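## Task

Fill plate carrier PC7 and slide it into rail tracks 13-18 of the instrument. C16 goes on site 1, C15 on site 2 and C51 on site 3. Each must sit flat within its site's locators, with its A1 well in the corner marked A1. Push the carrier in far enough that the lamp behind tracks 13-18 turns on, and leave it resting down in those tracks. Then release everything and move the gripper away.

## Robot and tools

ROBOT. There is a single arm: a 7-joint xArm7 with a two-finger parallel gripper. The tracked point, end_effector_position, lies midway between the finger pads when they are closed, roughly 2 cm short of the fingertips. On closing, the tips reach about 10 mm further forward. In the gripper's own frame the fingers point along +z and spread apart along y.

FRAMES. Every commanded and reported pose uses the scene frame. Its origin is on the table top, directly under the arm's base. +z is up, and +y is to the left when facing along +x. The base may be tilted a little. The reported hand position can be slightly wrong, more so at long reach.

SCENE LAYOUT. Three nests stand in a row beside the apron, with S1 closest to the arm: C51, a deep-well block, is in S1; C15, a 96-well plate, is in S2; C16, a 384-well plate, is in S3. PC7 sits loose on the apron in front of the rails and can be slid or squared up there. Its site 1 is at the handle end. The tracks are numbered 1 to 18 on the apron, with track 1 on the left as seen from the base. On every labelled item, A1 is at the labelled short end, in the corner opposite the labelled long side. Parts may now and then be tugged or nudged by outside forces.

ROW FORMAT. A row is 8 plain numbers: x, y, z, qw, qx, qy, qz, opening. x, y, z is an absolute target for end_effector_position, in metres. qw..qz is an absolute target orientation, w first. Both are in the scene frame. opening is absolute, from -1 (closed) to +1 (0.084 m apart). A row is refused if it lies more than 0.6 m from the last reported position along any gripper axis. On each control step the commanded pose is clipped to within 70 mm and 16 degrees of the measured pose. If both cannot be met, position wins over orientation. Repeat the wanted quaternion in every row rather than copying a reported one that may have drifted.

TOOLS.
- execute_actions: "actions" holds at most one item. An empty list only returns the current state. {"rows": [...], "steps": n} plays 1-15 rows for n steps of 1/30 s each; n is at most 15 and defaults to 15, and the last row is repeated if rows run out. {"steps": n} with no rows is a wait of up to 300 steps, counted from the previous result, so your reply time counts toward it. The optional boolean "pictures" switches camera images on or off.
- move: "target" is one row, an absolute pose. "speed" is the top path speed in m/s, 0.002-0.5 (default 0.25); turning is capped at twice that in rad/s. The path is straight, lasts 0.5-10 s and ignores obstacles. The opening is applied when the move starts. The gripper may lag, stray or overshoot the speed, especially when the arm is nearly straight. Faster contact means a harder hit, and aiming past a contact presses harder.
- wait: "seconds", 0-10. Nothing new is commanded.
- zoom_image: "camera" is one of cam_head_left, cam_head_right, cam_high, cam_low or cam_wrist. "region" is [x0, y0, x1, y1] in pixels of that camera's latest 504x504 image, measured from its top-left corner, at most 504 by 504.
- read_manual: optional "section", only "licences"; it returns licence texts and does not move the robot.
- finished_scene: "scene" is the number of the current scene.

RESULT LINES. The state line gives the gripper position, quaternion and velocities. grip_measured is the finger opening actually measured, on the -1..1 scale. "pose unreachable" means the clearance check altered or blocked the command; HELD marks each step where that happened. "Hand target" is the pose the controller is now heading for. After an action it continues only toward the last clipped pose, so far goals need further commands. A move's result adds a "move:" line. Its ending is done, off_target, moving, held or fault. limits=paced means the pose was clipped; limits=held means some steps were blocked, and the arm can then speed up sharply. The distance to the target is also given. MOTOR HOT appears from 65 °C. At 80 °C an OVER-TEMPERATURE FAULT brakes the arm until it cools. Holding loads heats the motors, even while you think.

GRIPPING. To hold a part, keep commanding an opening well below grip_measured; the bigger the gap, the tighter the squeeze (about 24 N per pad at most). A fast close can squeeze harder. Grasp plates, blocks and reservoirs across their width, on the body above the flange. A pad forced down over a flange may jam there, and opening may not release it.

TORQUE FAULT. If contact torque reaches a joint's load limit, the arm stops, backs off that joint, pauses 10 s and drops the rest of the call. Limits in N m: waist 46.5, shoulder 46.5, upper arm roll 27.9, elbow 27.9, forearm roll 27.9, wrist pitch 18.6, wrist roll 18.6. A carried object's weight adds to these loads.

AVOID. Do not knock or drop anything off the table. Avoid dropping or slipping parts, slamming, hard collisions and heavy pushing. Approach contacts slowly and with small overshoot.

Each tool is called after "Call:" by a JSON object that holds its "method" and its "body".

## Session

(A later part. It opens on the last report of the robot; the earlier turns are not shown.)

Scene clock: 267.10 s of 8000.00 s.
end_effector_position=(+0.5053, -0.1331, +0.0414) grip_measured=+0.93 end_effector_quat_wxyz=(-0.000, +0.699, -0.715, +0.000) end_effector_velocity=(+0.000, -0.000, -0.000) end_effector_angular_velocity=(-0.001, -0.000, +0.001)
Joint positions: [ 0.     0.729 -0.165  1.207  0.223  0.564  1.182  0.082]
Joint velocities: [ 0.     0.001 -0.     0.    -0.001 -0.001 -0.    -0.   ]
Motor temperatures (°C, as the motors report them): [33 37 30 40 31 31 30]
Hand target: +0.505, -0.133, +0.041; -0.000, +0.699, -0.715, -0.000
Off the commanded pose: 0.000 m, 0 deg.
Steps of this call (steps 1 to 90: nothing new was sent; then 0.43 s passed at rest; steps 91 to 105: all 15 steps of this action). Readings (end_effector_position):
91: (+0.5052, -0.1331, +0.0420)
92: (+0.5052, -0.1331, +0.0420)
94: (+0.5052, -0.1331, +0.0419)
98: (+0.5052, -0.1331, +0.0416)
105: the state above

Contact at about 0.0414–0.0415. Releasing now.

Call:
{"method": "execute_actions", "body": {"actions": [{"rows": [[0.5052, -0.1331, 0.0415, 0, -0.69866, 0.71545, 0, 0.0], [0.5052, -0.1331, 0.0416, 0, -0.69866, 0.71545, 0, 0.0], [0.5052, -0.1331, 0.0416, 0, -0.69866, 0.71545, 0, 0.3], [0.5052, -0.1331, 0.0416, 0, -0.69866, 0.71545, 0, 0.6], [0.5052, -0.1331, 0.0416, 0, -0.69866, 0.71545, 0, 0.85], [0.5052, -0.1331, 0.0416, 0, -0.69866, 0.71545, 0, 0.93], [0.5052, -0.1331, 0.0416, 0, -0.69866, 0.71545, 0, 0.96], [0.5052, -0.1331, 0.0416, 0, -0.69866, 0.71545, 0, 0.98], [0.5052, -0.1331, 0.0416, 0, -0.69866, 0.71545, 0, 1.0]], "steps": 15}], "pictures": false}}

Call:
{"method": "move", "body": {"target": [0.5052, -0.1331, 0.075, 0, -0.69866, 0.71545, 0, 1.0], "speed": 0.04}}

Call:
{"method": "move", "body": {"target": [0.3835, 0.121, 0.115, 0, -0.70401, 0.71019, 0, 1.0], "speed": 0.2}}

Scene clock: 271.07 s of 8000.00 s.
end_effector_position=(+0.5046, -0.1329, +0.0410) grip_measured=+0.99 end_effector_quat_wxyz=(+0.000, +0.699, -0.715, -0.001) end_effector_velocity=(+0.002, -0.001, +0.002) end_effector_angular_velocity=(-0.001, -0.004, -0.000)
Joint positions: [ 0.001  0.729 -0.165  1.206  0.222  0.565  1.182  0.084]
Joint velocities: [-0.001 -0.001  0.     0.003 -0.    -0.001  0.     0.005]
Motor temperatures (°C, as the motors report them): [33 37 30 40 31 31 30]
Hand target: +0.505, -0.133, +0.042; +0.000, +0.699, -0.715, +0.000
Off the commanded pose: 0.001 m, 0 deg.
Steps of this call (steps 1 to 90: nothing new was sent; then 0.47 s passed at rest; steps 91 to 105: all 15 steps of this action). Readings (end_effector_position):
91: (+0.5052, -0.1331, +0.0412)
92: (+0.5052, -0.1331, +0.0412)
94: (+0.5052, -0.1331, +0.0413)
98: (+0.5051, -0.1331, +0.0413)
105: the state above

Scene clock: 272.50 s of 8000.00 s.
end_effector_position=(+0.5052, -0.1331, +0.0746) grip_measured=+1.00 end_effector_quat_wxyz=(+0.000, +0.699, -0.715, -0.000) end_effector_velocity=(-0.002, -0.000, +0.001) end_effector_angular_velocity=(+0.000, +0.005, -0.000)
Joint positions: [ 0.013  0.652 -0.184  1.195  0.203  0.63   1.196  0.084]
Joint velocities: [ 0.001 -0.004 -0.002 -0.002 -0.002  0.007  0.001 -0.   ]
Motor temperatures (°C, as the motors report them): [33 37 30 40 31 31 30]
Hand target: +0.505, -0.133, +0.075; +0.000, +0.699, -0.715, +0.000
Off the commanded pose: 0.000 m, 0 deg.
move: done
camera_calibration (this result's frames):
cam_wrist: T_world_to_cam=[[-0.999828, 0.013972, -0.012157, 0.548694], [0.013992, 0.999901, -0.00155647, 0.197205], [0.0121341, -0.0017263, -0.999925, 0.199104], [0, 0, 0, 1]] pos_world=[0.543424, -0.204508, 0.206067]

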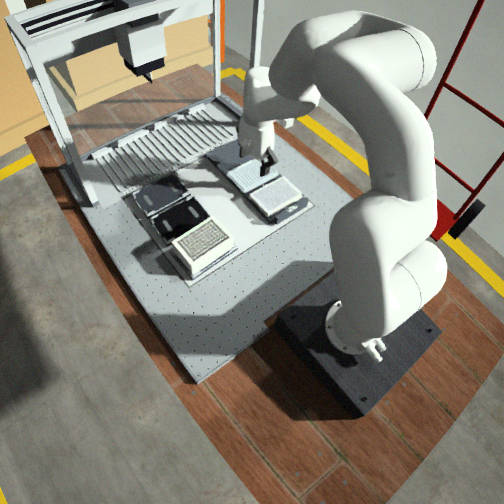

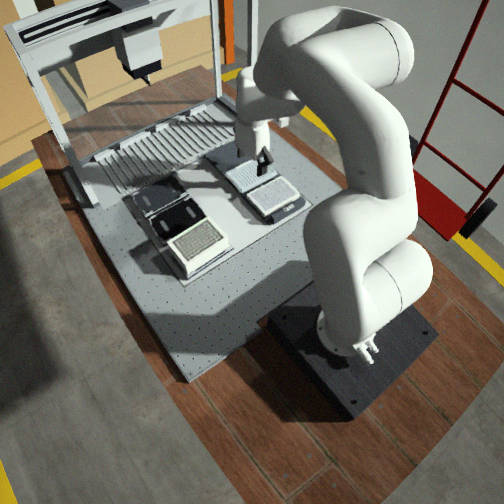

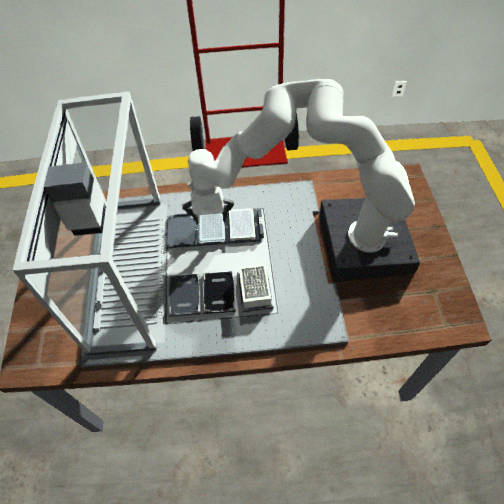

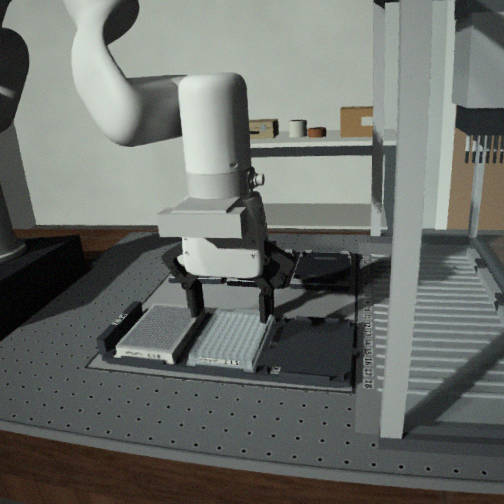

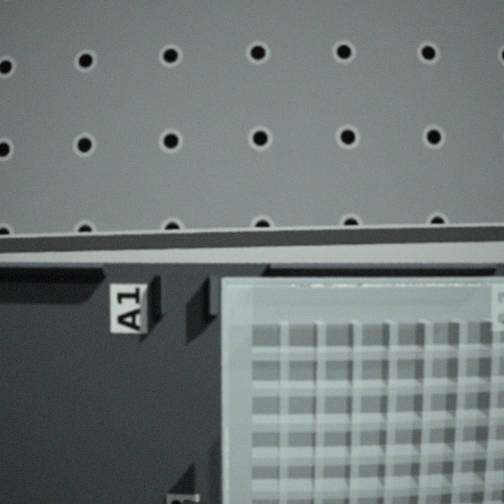

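Scene clock: 274.57 s of 8000.00 s.
end_effector_position=(+0.3819, +0.1196, +0.1151) grip_measured=+1.00 end_effector_quat_wxyz=(+0.001, +0.704, -0.710, +0.000) end_effector_velocity=(-0.001, +0.002, +0.001) end_effector_angular_velocity=(-0.002, -0.000, +0.000)
Joint positions: [ 0.447  0.219 -0.064  0.694  0.105  0.535  1.78   0.084]
Joint velocities: [ 0.005 -0.003  0.002 -0.001 -0.004  0.002  0.01  -0.   ]
Motor temperatures (°C, as the motors report them): [33 37 30 40 31 31 30]
Hand target: +0.382, +0.120, +0.115; +0.001, +0.704, -0.710, +0.000
Off the commanded pose: 0.002 m, 0 deg.
move: done
camera_calibration (this result's frames):
cam_wrist: T_world_to_cam=[[-0.99994, -0.00051463, -0.0109783, 0.42401], [-0.000481533, 0.999995, -0.00301713, -0.0480011], [0.0109798, -0.00301166, -0.999935, 0.24218], [0, 0, 0, 1]] pos_world=[0.421302, 0.0489484, 0.246674]

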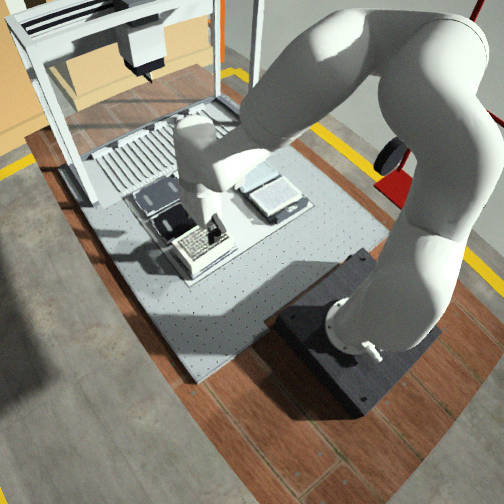

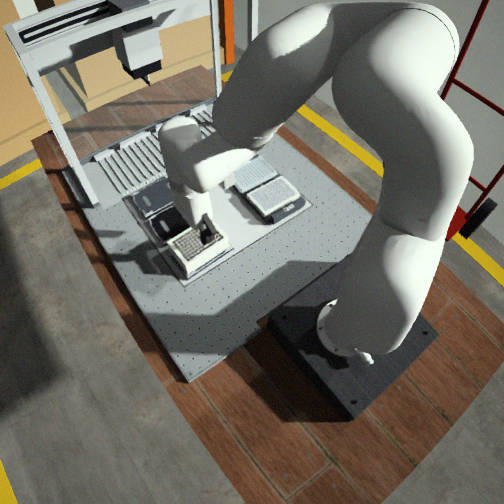

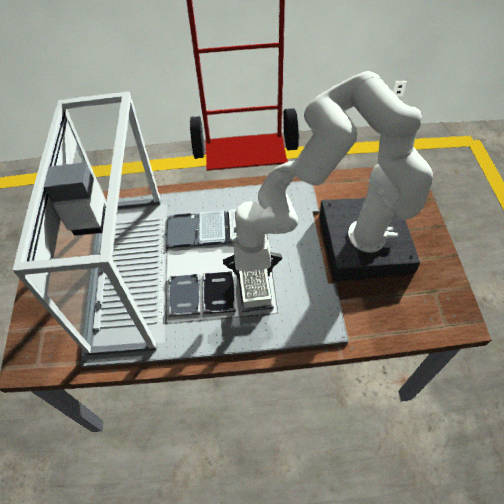

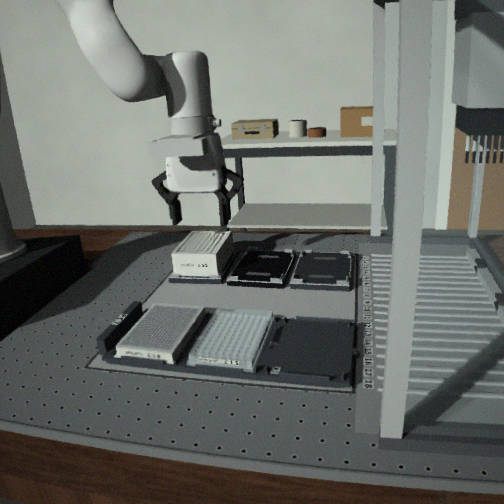

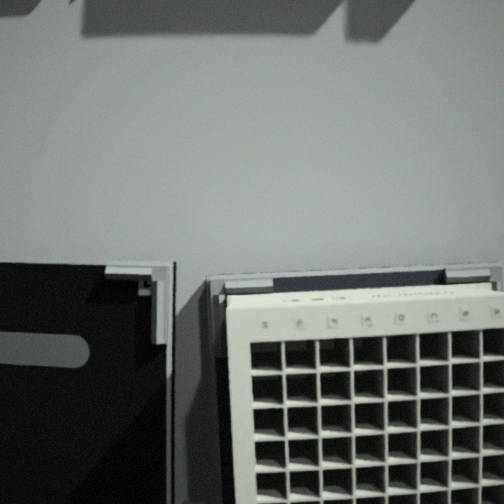

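Call:
{"method": "zoom_image", "body": {"camera": "cam_wrist", "region": [190, 250, 504, 504]}}

Region (190, 250, 504, 504) of cam_wrist's 504x504 image, scaled by 1.605, with more detail than that image has; it fills the top 408 rows of this view, and the rest is white.

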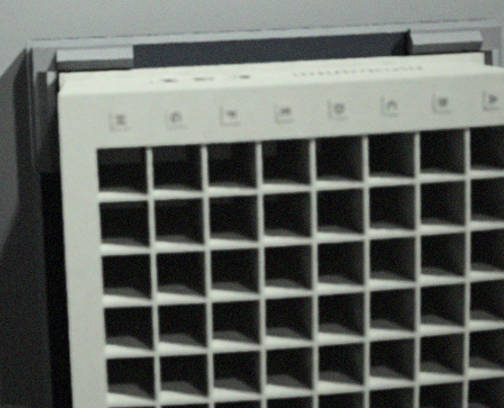

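Call:
{"method": "move", "body": {"target": [0.3795, 0.1243, 0.083, 0, -0.7191, 0.69491, 0, 1.0], "speed": 0.04}}

Call:
{"method": "zoom_image", "body": {"camera": "cam_wrist", "region": [160, 420, 300, 504]}}

Call:
{"method": "zoom_image", "body": {"camera": "cam_wrist", "region": [190, 250, 504, 400]}}

Scene clock: 285.80 s of 8000.00 s.
end_effector_position=(+0.3795, +0.1242, +0.0833) grip_measured=+1.00 end_effector_quat_wxyz=(-0.000, +0.719, -0.695, +0.000) end_effector_velocity=(-0.000, -0.000, -0.002) end_effector_angular_velocity=(+0.000, +0.001, +0.001)
Joint positions: [ 0.444  0.307 -0.04   0.686  0.128  0.437  1.732  0.084]
Joint velocities: [-0.003  0.007  0.002  0.001  0.003 -0.005 -0.004  0.   ]
Motor temperatures (°C, as the motors report them): [33 37 30 40 31 31 30]
Hand target: +0.379, +0.124, +0.083; +0.000, +0.719, -0.695, -0.000
Off the commanded pose: 0.000 m, 0 deg.
After step 90, 7.03 s passed at rest.
move: done
camera_calibration (this result's frames):
cam_wrist: T_world_to_cam=[[-0.998987, -0.0431911, -0.0126121, 0.426386], [-0.0431754, 0.999066, -0.00150783, -0.0365147], [0.0126654, -0.000961776, -0.999919, 0.209476], [0, 0, 0, 1]] pos_world=[0.421725, 0.0550981, 0.214782]

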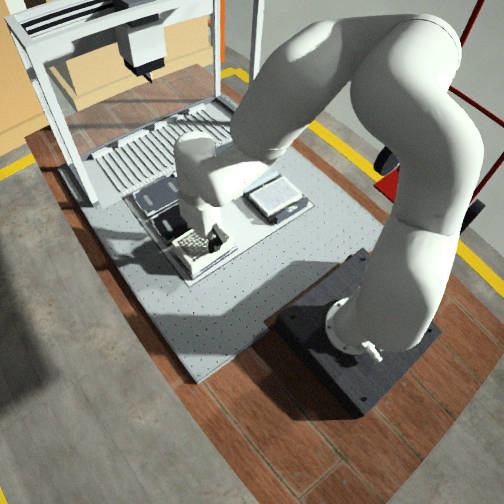

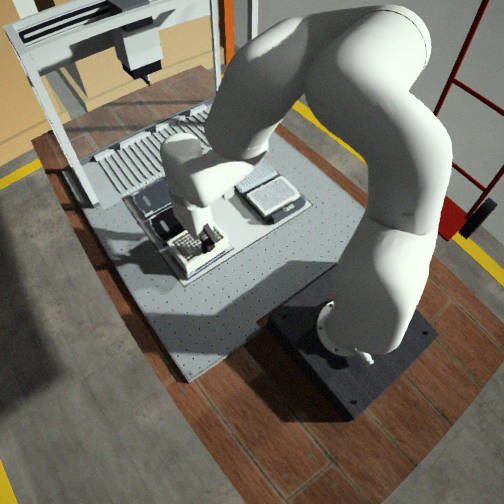

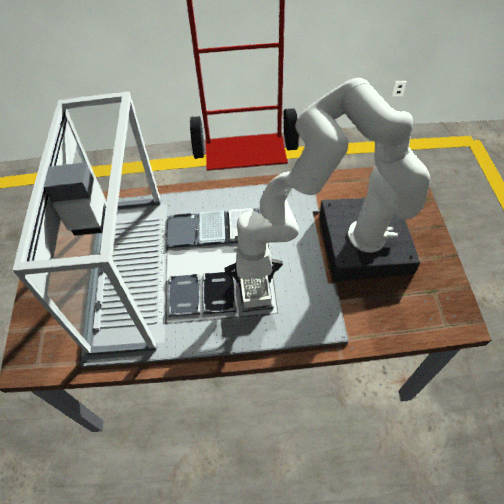

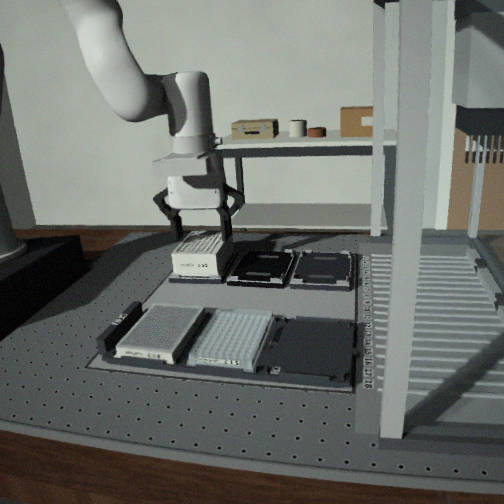

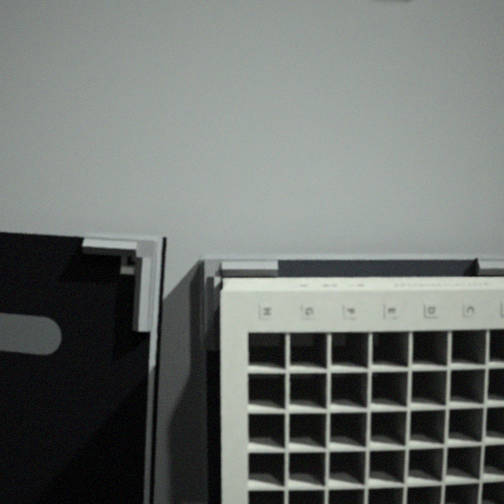

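Region (160, 420, 300, 504) of cam_wrist's 504x504 image, scaled by 3.600, with more detail than that image has; it fills the top 302 rows of this view, and the rest is white.

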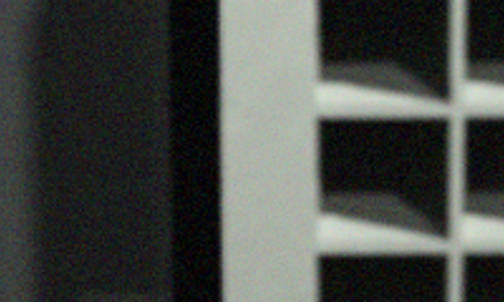

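Region (190, 250, 504, 400) of cam_wrist's 504x504 image, scaled by 1.605, with more detail than that image has; it fills the top 241 rows of this view, and the rest is white.

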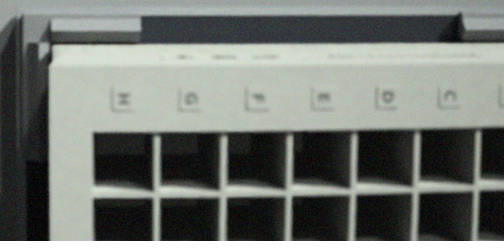

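Call:
{"method": "move", "body": {"target": [0.3796, 0.1243, 0.052, 0, -0.7191, 0.69491, 0, 1.0], "speed": 0.018}}

Call:
{"method": "execute_actions", "body": {"actions": [{"rows": [[0.3796, 0.1243, 0.052, 0, -0.7191, 0.69491, 0, 0.97], [0.3796, 0.1243, 0.052, 0, -0.7191, 0.69491, 0, 0.94], [0.3796, 0.1243, 0.052, 0, -0.7191, 0.69491, 0, 0.91], [0.3796, 0.1243, 0.052, 0, -0.7191, 0.69491, 0, 0.88], [0.3796, 0.1243, 0.052, 0, -0.7191, 0.69491, 0, 0.85], [0.3796, 0.1243, 0.052, 0, -0.7191, 0.69491, 0, 0.8], [0.3796, 0.1243, 0.052, 0, -0.7191, 0.69491, 0, 0.7], [0.3796, 0.1243, 0.052, 0, -0.7191, 0.69491, 0, 0.55], [0.3796, 0.1243, 0.052, 0, -0.7191, 0.69491, 0, 0.4], [0.3796, 0.1243, 0.052, 0, -0.7191, 0.69491, 0, 0.25], [0.3796, 0.1243, 0.052, 0, -0.7191, 0.69491, 0, 0.1], [0.3796, 0.1243, 0.052, 0, -0.7191, 0.69491, 0, 0.0]], "steps": 15}], "pictures": false}}

Scene clock: 298.20 s of 8000.00 s.
end_effector_position=(+0.3796, +0.1243, +0.0522) grip_measured=+1.00 end_effector_quat_wxyz=(-0.000, +0.719, -0.695, -0.000) end_effector_velocity=(+0.001, +0.000, -0.001) end_effector_angular_velocity=(+0.001, -0.003, -0.001)
Joint positions: [ 0.435  0.404 -0.023  0.695  0.151  0.349  1.715  0.084]
Joint velocities: [-0.001  0.005  0.001  0.002  0.002 -0.006 -0.001  0.   ]
Motor temperatures (°C, as the motors report them): [33 37 30 40 31 31 30]
Hand target: +0.380, +0.124, +0.052; -0.000, +0.719, -0.695, -0.000
Off the commanded pose: 0.000 m, 0 deg.
After step 90, 7.37 s passed at rest.
move: done
camera_calibration (this result's frames):
cam_wrist: T_world_to_cam=[[-0.998976, -0.0434969, -0.0124338, 0.426068], [-0.0434818, 0.999053, -0.00148058, -0.0364946], [0.0124864, -0.000938419, -0.999922, 0.178437], [0, 0, 0, 1]] pos_world=[0.421816, 0.0551601, 0.183667]

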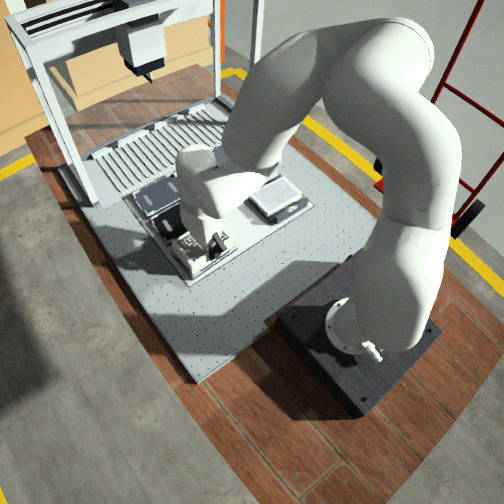

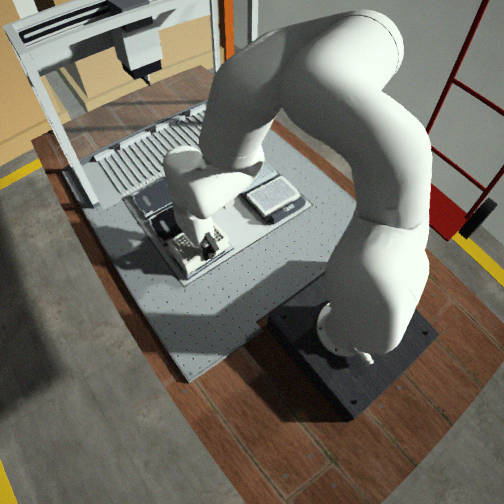

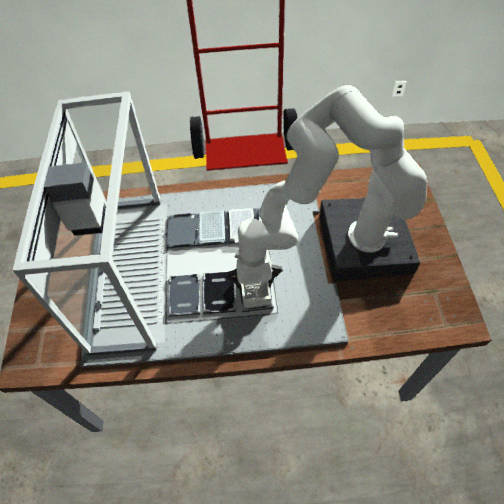

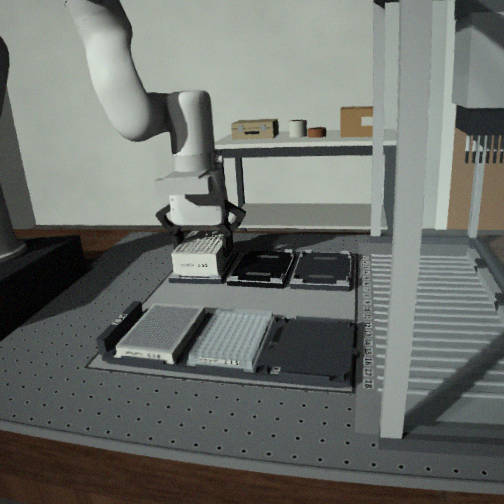

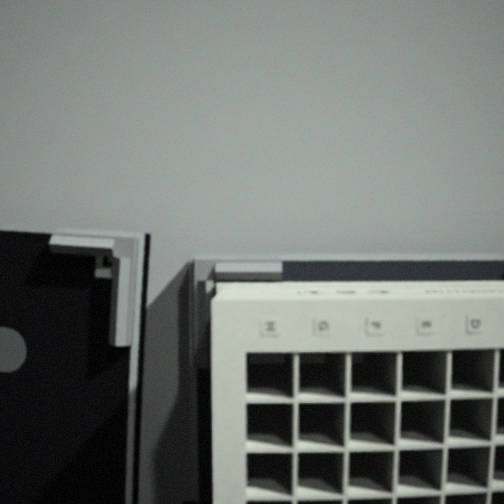

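Scene clock: 298.70 s of 8000.00 s.
end_effector_position=(+0.3796, +0.1243, +0.0521) grip_measured=+0.96 end_effector_quat_wxyz=(-0.000, +0.719, -0.695, -0.000) end_effector_velocity=(-0.000, -0.001, -0.001) end_effector_angular_velocity=(-0.000, +0.001, -0.002)
Joint positions: [ 0.435  0.404 -0.023  0.695  0.151  0.349  1.714  0.083]
Joint velocities: [-0.001  0.002 -0.     0.     0.    -0.     0.     0.   ]
Motor temperatures (°C, as the motors report them): [33 37 30 40 31 31 30]
Hand target: +0.380, +0.124, +0.052; +0.000, +0.719, -0.695, -0.000
Off the commanded pose: 0.000 m, 0 deg.
Steps of this call (steps 1 to 15: all 15 steps of this action). Readings (end_effector_position):
1: (+0.3796, +0.1243, +0.0522)
2: (+0.3796, +0.1243, +0.0521)
4: (+0.3796, +0.1243, +0.0522)
8: (+0.3796, +0.1243, +0.0522)
15: the state above

Call:
{"method": "move", "body": {"target": [0.3796, 0.1243, 0.088, 0, -0.7191, 0.69491, 0, 0.0], "speed": 0.05}}

Call:
{"method": "move", "body": {"target": [0.608, -0.1348, 0.088, 0, -0.69866, 0.71545, 0, 0.0], "speed": 0.16}}

Call:
{"method": "move", "body": {"target": [0.608, -0.1348, 0.065, 0, -0.69866, 0.71545, 0, 0.0], "speed": 0.03}}

Call:
{"method": "zoom_image", "body": {"camera": "cam_wrist", "region": [150, 240, 310, 340]}}

Call:
{"method": "zoom_image", "body": {"camera": "cam_wrist", "region": [344, 240, 504, 340]}}

Scene clock: 304.33 s of 8000.00 s.
end_effector_position=(+0.3796, +0.1243, +0.0876) grip_measured=+0.96 end_effector_quat_wxyz=(+0.000, +0.719, -0.695, -0.000) end_effector_velocity=(-0.000, +0.001, +0.003) end_effector_angular_velocity=(-0.000, +0.000, +0.001)
Joint positions: [ 0.444  0.294 -0.042  0.687  0.124  0.45   1.734  0.083]
Joint velocities: [ 0.003 -0.009 -0.002 -0.    -0.002  0.008  0.002 -0.   ]
Motor temperatures (°C, as the motors report them): [33 37 30 40 31 31 30]
Hand target: +0.380, +0.124, +0.088; +0.000, +0.719, -0.695, +0.000
Off the commanded pose: 0.000 m, 0 deg.
After step 90, 1.50 s passed at rest.
move: done
camera_calibration (this result's frames):
cam_wrist: T_world_to_cam=[[-0.99896, -0.0439331, -0.0121593, 0.426527], [-0.0439155, 0.999034, -0.0017037, -0.0362417], [0.0122224, -0.00116795, -0.999925, 0.213993], [0, 0, 0, 1]] pos_world=[0.421876, 0.0551952, 0.219101]

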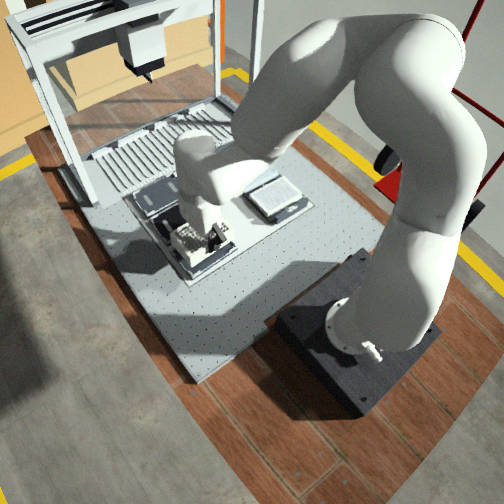

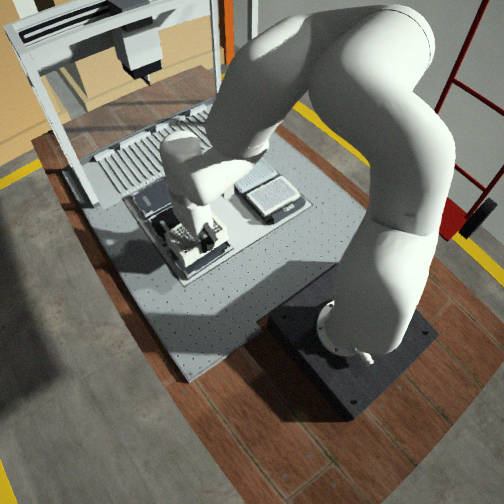

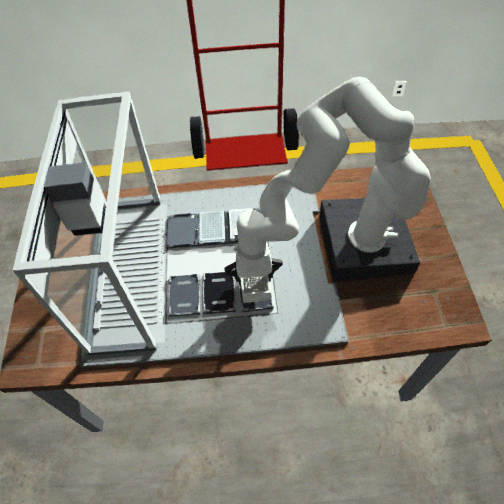

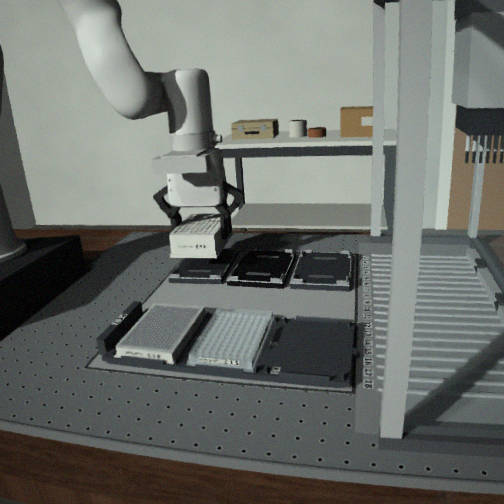

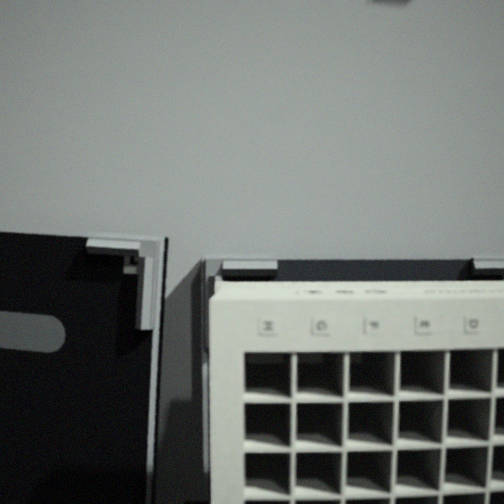

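Scene clock: 307.13 s of 8000.00 s.
end_effector_position=(+0.6096, -0.1329, +0.0877) grip_measured=+0.96 end_effector_quat_wxyz=(-0.002, +0.699, -0.715, -0.000) end_effector_velocity=(+0.001, -0.002, -0.000) end_effector_angular_velocity=(+0.002, +0.005, -0.002)
Joint positions: [-0.007  0.916 -0.159  1.718  0.181  0.883  1.274  0.083]
Joint velocities: [-0.004  0.011 -0.001  0.02   0.     0.015  0.001 -0.   ]
Motor temperatures (°C, as the motors report them): [33 37 30 40 31 31 30]
Hand target: +0.610, -0.133, +0.088; -0.002, +0.699, -0.716, -0.001
Off the commanded pose: 0.003 m, 0 deg.
move: done
camera_calibration (this result's frames):
cam_wrist: T_world_to_cam=[[-0.999795, 0.0141697, -0.0144896, 0.6535], [0.0141523, 0.999899, 0.00130584, 0.19525], [0.0145067, 0.00110051, -0.999894, 0.209849], [0, 0, 0, 1]] pos_world=[0.647558, -0.204721, 0.219041]

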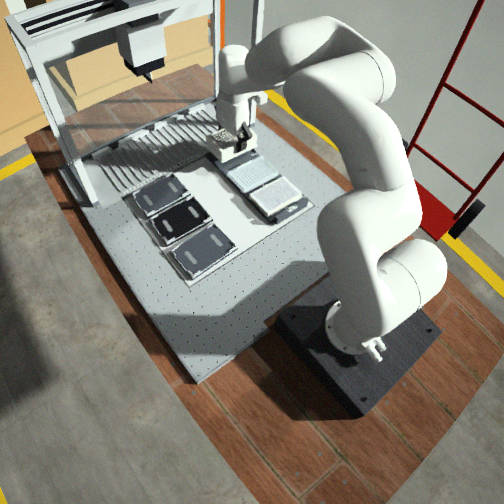

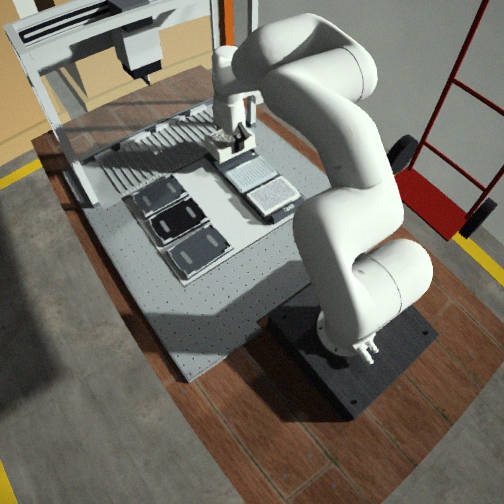

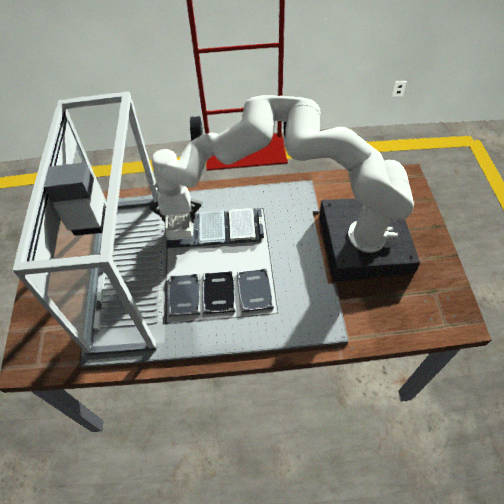

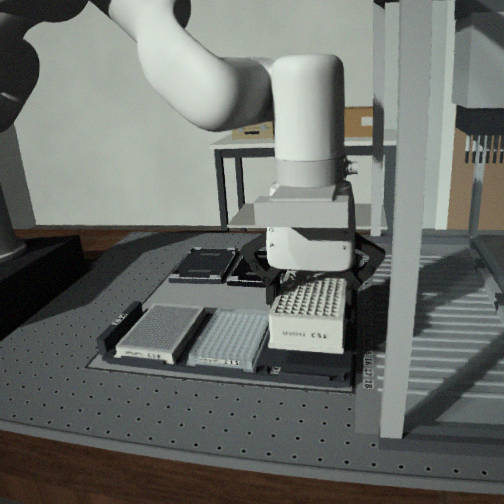

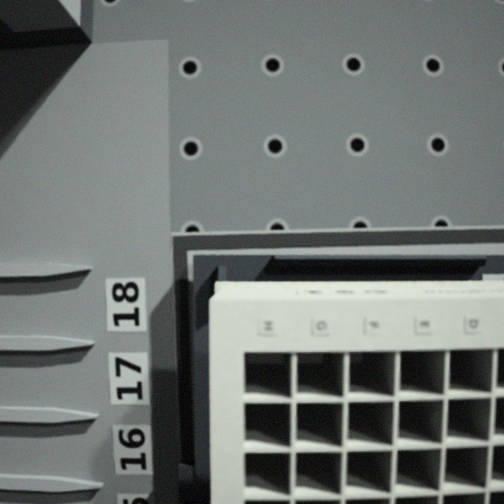

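Scene clock: 308.27 s of 8000.00 s.
end_effector_position=(+0.6081, -0.1348, +0.0653) grip_measured=+0.96 end_effector_quat_wxyz=(-0.000, +0.699, -0.716, +0.000) end_effector_velocity=(+0.001, -0.001, +0.000) end_effector_angular_velocity=(-0.002, -0.004, +0.000)
Joint positions: [-0.01   0.954 -0.156  1.716  0.184  0.845  1.27   0.083]
Joint velocities: [-0.001  0.002  0.     0.002 -0.001 -0.004 -0.    -0.   ]
Motor temperatures (°C, as the motors report them): [33 37 30 40 31 31 30]
Hand target: +0.608, -0.135, +0.065; -0.000, +0.699, -0.716, -0.000
Off the commanded pose: 0.000 m, 0 deg.
move: done
camera_calibration (this result's frames):
cam_wrist: T_world_to_cam=[[-0.999816, 0.0144048, -0.0127057, 0.651569], [0.0144259, 0.999895, -0.00157064, 0.197226], [0.0126817, -0.00175364, -0.999918, 0.188244], [0, 0, 0, 1]] pos_world=[0.646217, -0.206261, 0.196817]

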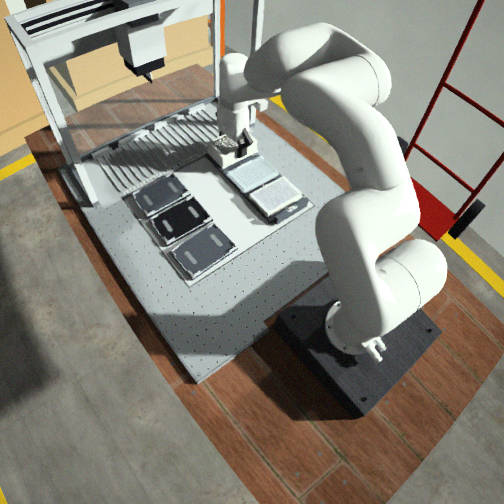

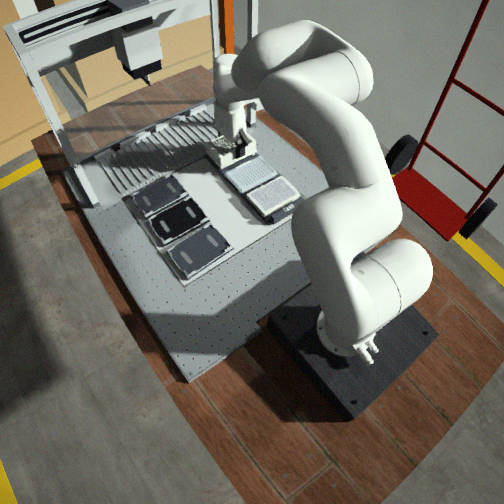

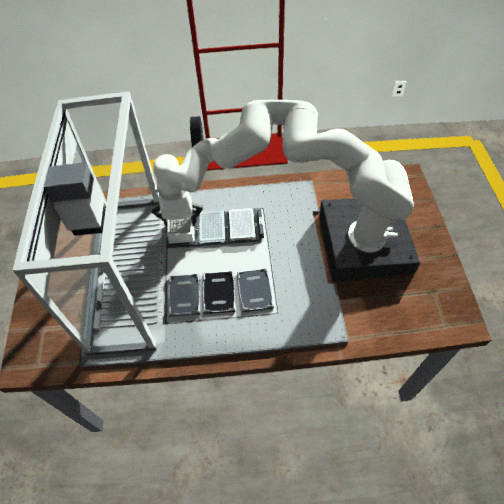

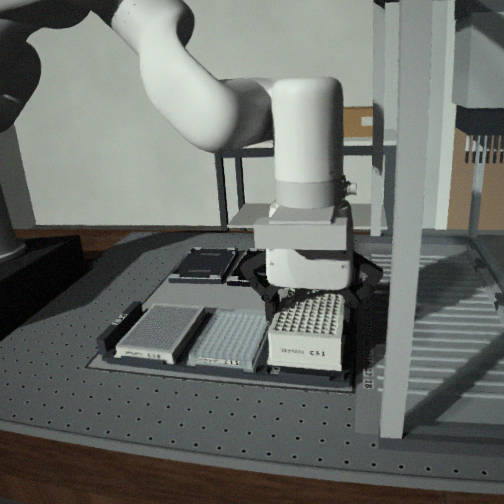

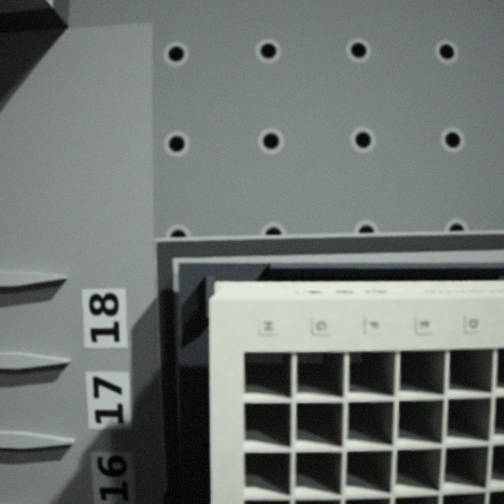

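Region (150, 240, 310, 340) of cam_wrist's 504x504 image, scaled by 3.150, with more detail than that image has; it fills the top 315 rows of this view, and the rest is white.

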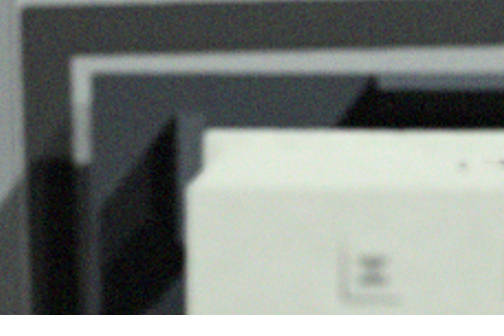

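Region (344, 240, 504, 340) of cam_wrist's 504x504 image, scaled by 3.150, with more detail than that image has; it fills the top 315 rows of this view, and the rest is white.

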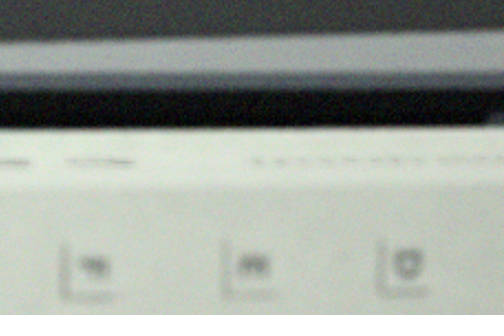

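Call:
{"method": "move", "body": {"target": [0.6082, -0.1351, 0.0552, 0, -0.69866, 0.71545, 0, 0.0], "speed": 0.009}}

Call:
{"method": "zoom_image", "body": {"camera": "cam_low", "region": [250, 320, 370, 395]}}

Call:
{"method": "zoom_image", "body": {"camera": "cam_wrist", "region": [150, 240, 310, 340]}}

Scene clock: 315.93 s of 8000.00 s.
end_effector_position=(+0.6081, -0.1351, +0.0554) grip_measured=+0.96 end_effector_quat_wxyz=(+0.000, +0.699, -0.715, -0.000) end_effector_velocity=(+0.001, -0.001, -0.001) end_effector_angular_velocity=(-0.000, -0.004, -0.002)
Joint positions: [-0.012  0.974 -0.153  1.721  0.186  0.83   1.268  0.083]
Joint velocities: [-0.003  0.004  0.001  0.002  0.001 -0.006 -0.     0.   ]
Motor temperatures (°C, as the motors report them): [33 37 30 41 31 31 30]
Hand target: +0.608, -0.135, +0.055; -0.000, +0.699, -0.715, -0.000
Off the commanded pose: 0.000 m, 0 deg.
After step 90, 3.37 s passed at rest.
move: done
camera_calibration (this result's frames):
cam_wrist: T_world_to_cam=[[-0.999822, 0.014334, -0.0122599, 0.651466], [0.0143536, 0.999896, -0.00150863, 0.197525], [0.012237, -0.00168433, -0.999924, 0.178573], [0, 0, 0, 1]] pos_world=[0.64633, -0.206542, 0.186844]

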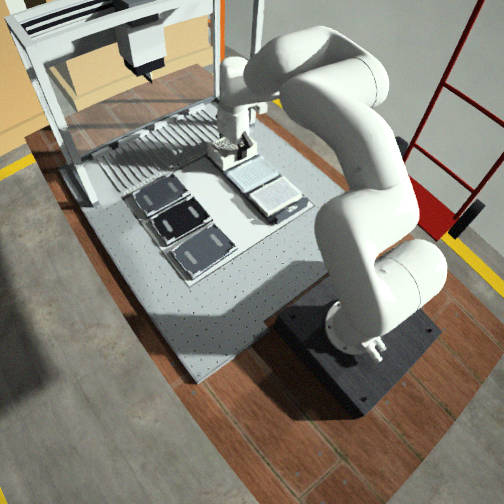

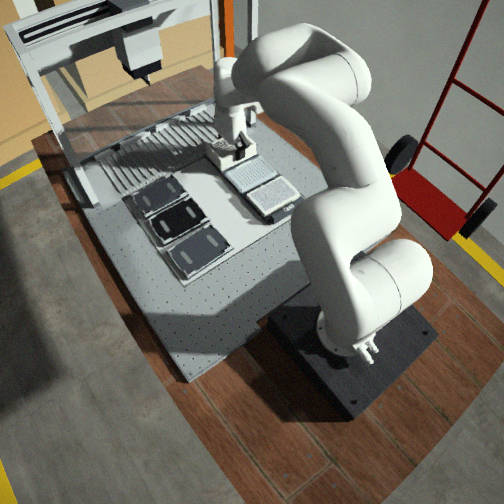

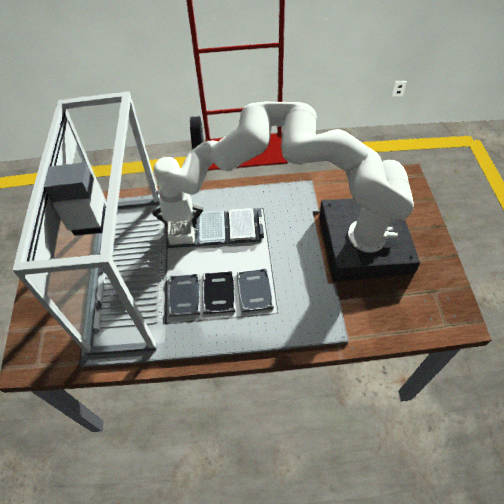

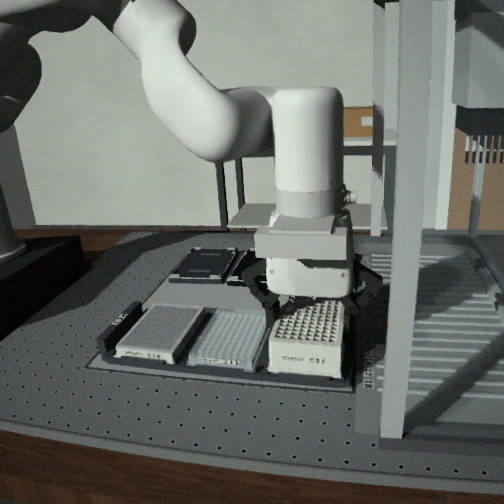

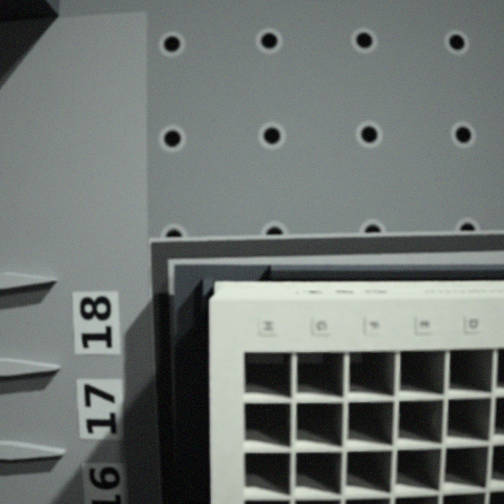

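Region (250, 320, 370, 395) of cam_low's 504x504 image, scaled by 4.200, with more detail than that image has; it fills the top 315 rows of this view, and the rest is white.

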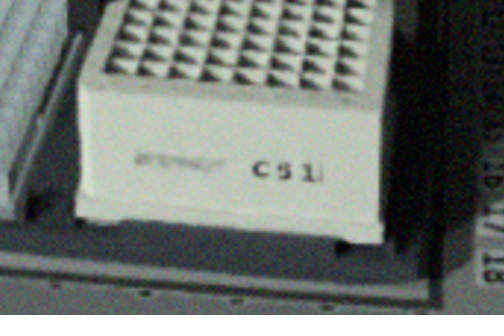

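Region (150, 240, 310, 340) of cam_wrist's 504x504 image, scaled by 3.150, with more detail than that image has; it fills the top 315 rows of this view, and the rest is white.

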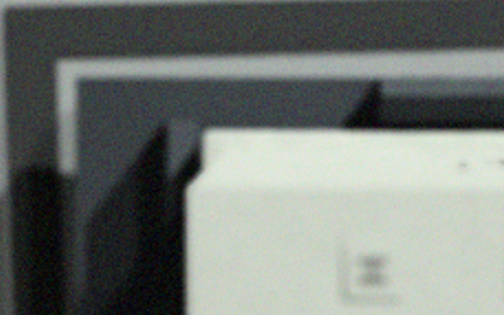

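Call:
{"method": "execute_actions", "body": {"actions": []}}

Scene clock: 325.57 s of 8000.00 s.
end_effector_position=(+0.6082, -0.1351, +0.0552) grip_measured=+0.96 end_effector_quat_wxyz=(-0.000, +0.699, -0.715, -0.000) end_effector_velocity=(-0.001, -0.000, -0.001) end_effector_angular_velocity=(-0.000, +0.002, +0.000)
Joint positions: [-0.012  0.975 -0.153  1.721  0.186  0.829  1.268  0.083]
Joint velocities: [-0.     0.001 -0.     0.    -0.001  0.001 -0.     0.   ]
Motor temperatures (°C, as the motors report them): [33 38 30 41 31 31 30]
Hand target: +0.608, -0.135, +0.055; -0.000, +0.699, -0.715, -0.000
Off the commanded pose: 0.000 m, 0 deg.
Steps of this call (steps 1 to 90: nothing new was sent; then 6.63 s passed at rest). Readings (end_effector_position):
1: (+0.6081, -0.1351, +0.0553)
2: (+0.6082, -0.1351, +0.0553)
4: (+0.6082, -0.1351, +0.0553)
8: (+0.6082, -0.1351, +0.0553)
90: the state above
camera_calibration (this result's frames):
cam_wrist: T_world_to_cam=[[-0.99982, 0.014323, -0.0124317, 0.651539], [0.0143432, 0.999896, -0.00154199, 0.197551], [0.0124083, -0.00172002, -0.999922, 0.178286], [0, 0, 0, 1]] pos_world=[0.646377, -0.206556, 0.186676]

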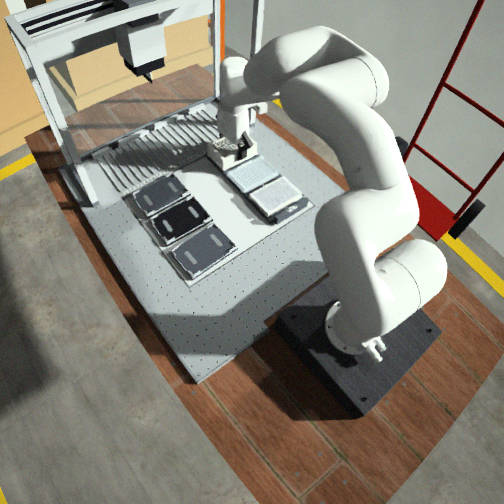

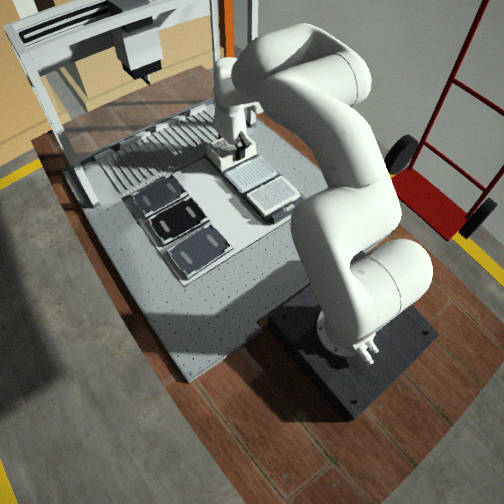

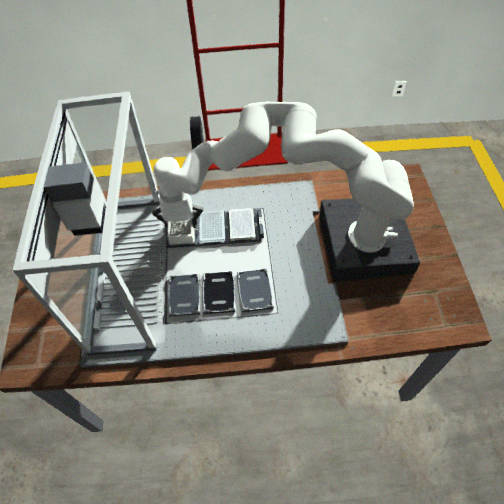

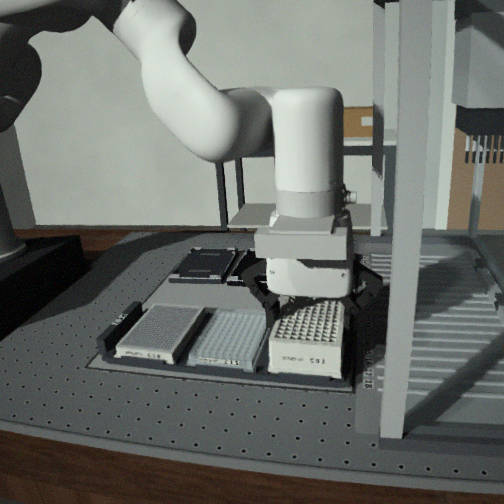

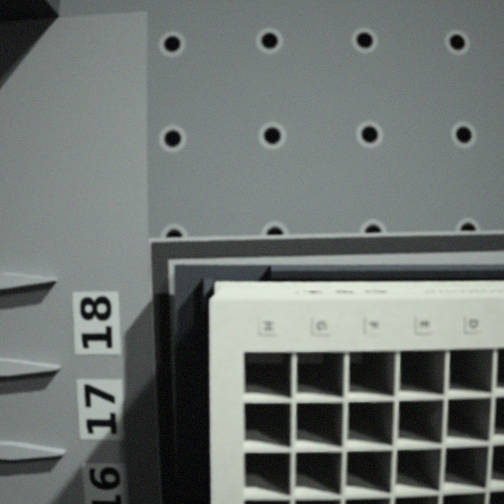

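Call:
{"method": "execute_actions", "body": {"actions": [{"rows": [[0.6082,-0.1351,0.0550,0,-0.69866,0.71545,0,0.0],[0.6082,-0.1351,0.0549,0,-0.69866,0.71545,0,0.0],[0.6082,-0.1351,0.0547,0,-0.69866,0.71545,0,0.0],[0.6082,-0.1351,0.0546,0,-0.69866,0.71545,0,0.0],[0.6082,-0.1351,0.0544,0,-0.69866,0.71545,0,0.0],[0.6082,-0.1351,0.0543,0,-0.69866,0.71545,0,0.0],[0.6082,-0.1351,0.0541,0,-0.69866,0.71545,0,0.0],[0.6082,-0.1351,0.0540,0,-0.69866,0.71545,0,0.0],[0.6082,-0.1351,0.0538,0,-0.69866,0.71545,0,0.0],[0.6082,-0.1351,0.0537,0,-0.69866,0.71545,0,0.0],[0.6082,-0.1351,0.0536,0,-0.69866,0.71545,0,0.0]], "steps": 15}], "pictures": false}}

Scene clock: 328.87 s of 8000.00 s.
end_effector_position=(+0.6082, -0.1351, +0.0538) grip_measured=+0.96 end_effector_quat_wxyz=(+0.000, +0.699, -0.715, -0.000) end_effector_velocity=(-0.000, -0.001, -0.003) end_effector_angular_velocity=(+0.001, +0.001, -0.002)
Joint positions: [-0.012  0.978 -0.153  1.722  0.187  0.827  1.268  0.083]
Joint velocities: [-0.002  0.005  0.001  0.001  0.001 -0.003 -0.    -0.   ]
Motor temperatures (°C, as the motors report them): [33 38 30 41 31 31 30]
Hand target: +0.608, -0.135, +0.054; -0.000, +0.699, -0.715, -0.000
Off the commanded pose: 0.000 m, 0 deg.
Steps of this call (steps 1 to 84: nothing new was sent; steps 85 to 99: all 15 steps of this action). Readings (end_effector_position):
85: (+0.6082, -0.1351, +0.0552)
86: (+0.6082, -0.1351, +0.0552)
88: (+0.6082, -0.1351, +0.0551)
92: (+0.6082, -0.1351, +0.0547)
99: the state above

Call:
{"method": "execute_actions", "body": {"actions": [{"rows": [[0.6082,-0.1351,0.0535,0,-0.69866,0.71545,0,0.0],[0.6082,-0.1351,0.0534,0,-0.69866,0.71545,0,0.0],[0.6082,-0.1351,0.0533,0,-0.69866,0.71545,0,0.0],[0.6082,-0.1351,0.0532,0,-0.69866,0.71545,0,0.0],[0.6082,-0.1351,0.0531,0,-0.69866,0.71545,0,0.0],[0.6082,-0.1351,0.0530,0,-0.69866,0.71545,0,0.0],[0.6082,-0.1351,0.0529,0,-0.69866,0.71545,0,0.0],[0.6082,-0.1351,0.0528,0,-0.69866,0.71545,0,0.0]], "steps": 15}], "pictures": false}}

Scene clock: 332.53 s of 8000.00 s.
end_effector_position=(+0.6082, -0.1351, +0.0528) grip_measured=+0.96 end_effector_quat_wxyz=(+0.000, +0.699, -0.715, -0.000) end_effector_velocity=(+0.001, -0.001, +0.001) end_effector_angular_velocity=(-0.001, -0.005, -0.001)
Joint positions: [-0.012  0.979 -0.153  1.722  0.187  0.826  1.268  0.083]
Joint velocities: [-0.     0.    -0.     0.001  0.001 -0.004 -0.    -0.   ]
Motor temperatures (°C, as the motors report them): [33 38 30 41 31 31 30]
Hand target: +0.608, -0.135, +0.053; -0.000, +0.699, -0.715, -0.000
Off the commanded pose: 0.000 m, 0 deg.
Steps of this call (steps 1 to 90: nothing new was sent; then 0.17 s passed at rest; steps 91 to 105: all 15 steps of this action). Readings (end_effector_position):
91: (+0.6082, -0.1351, +0.0536)
92: (+0.6082, -0.1351, +0.0536)
94: (+0.6082, -0.1351, +0.0536)
98: (+0.6082, -0.1351, +0.0533)
105: the state above


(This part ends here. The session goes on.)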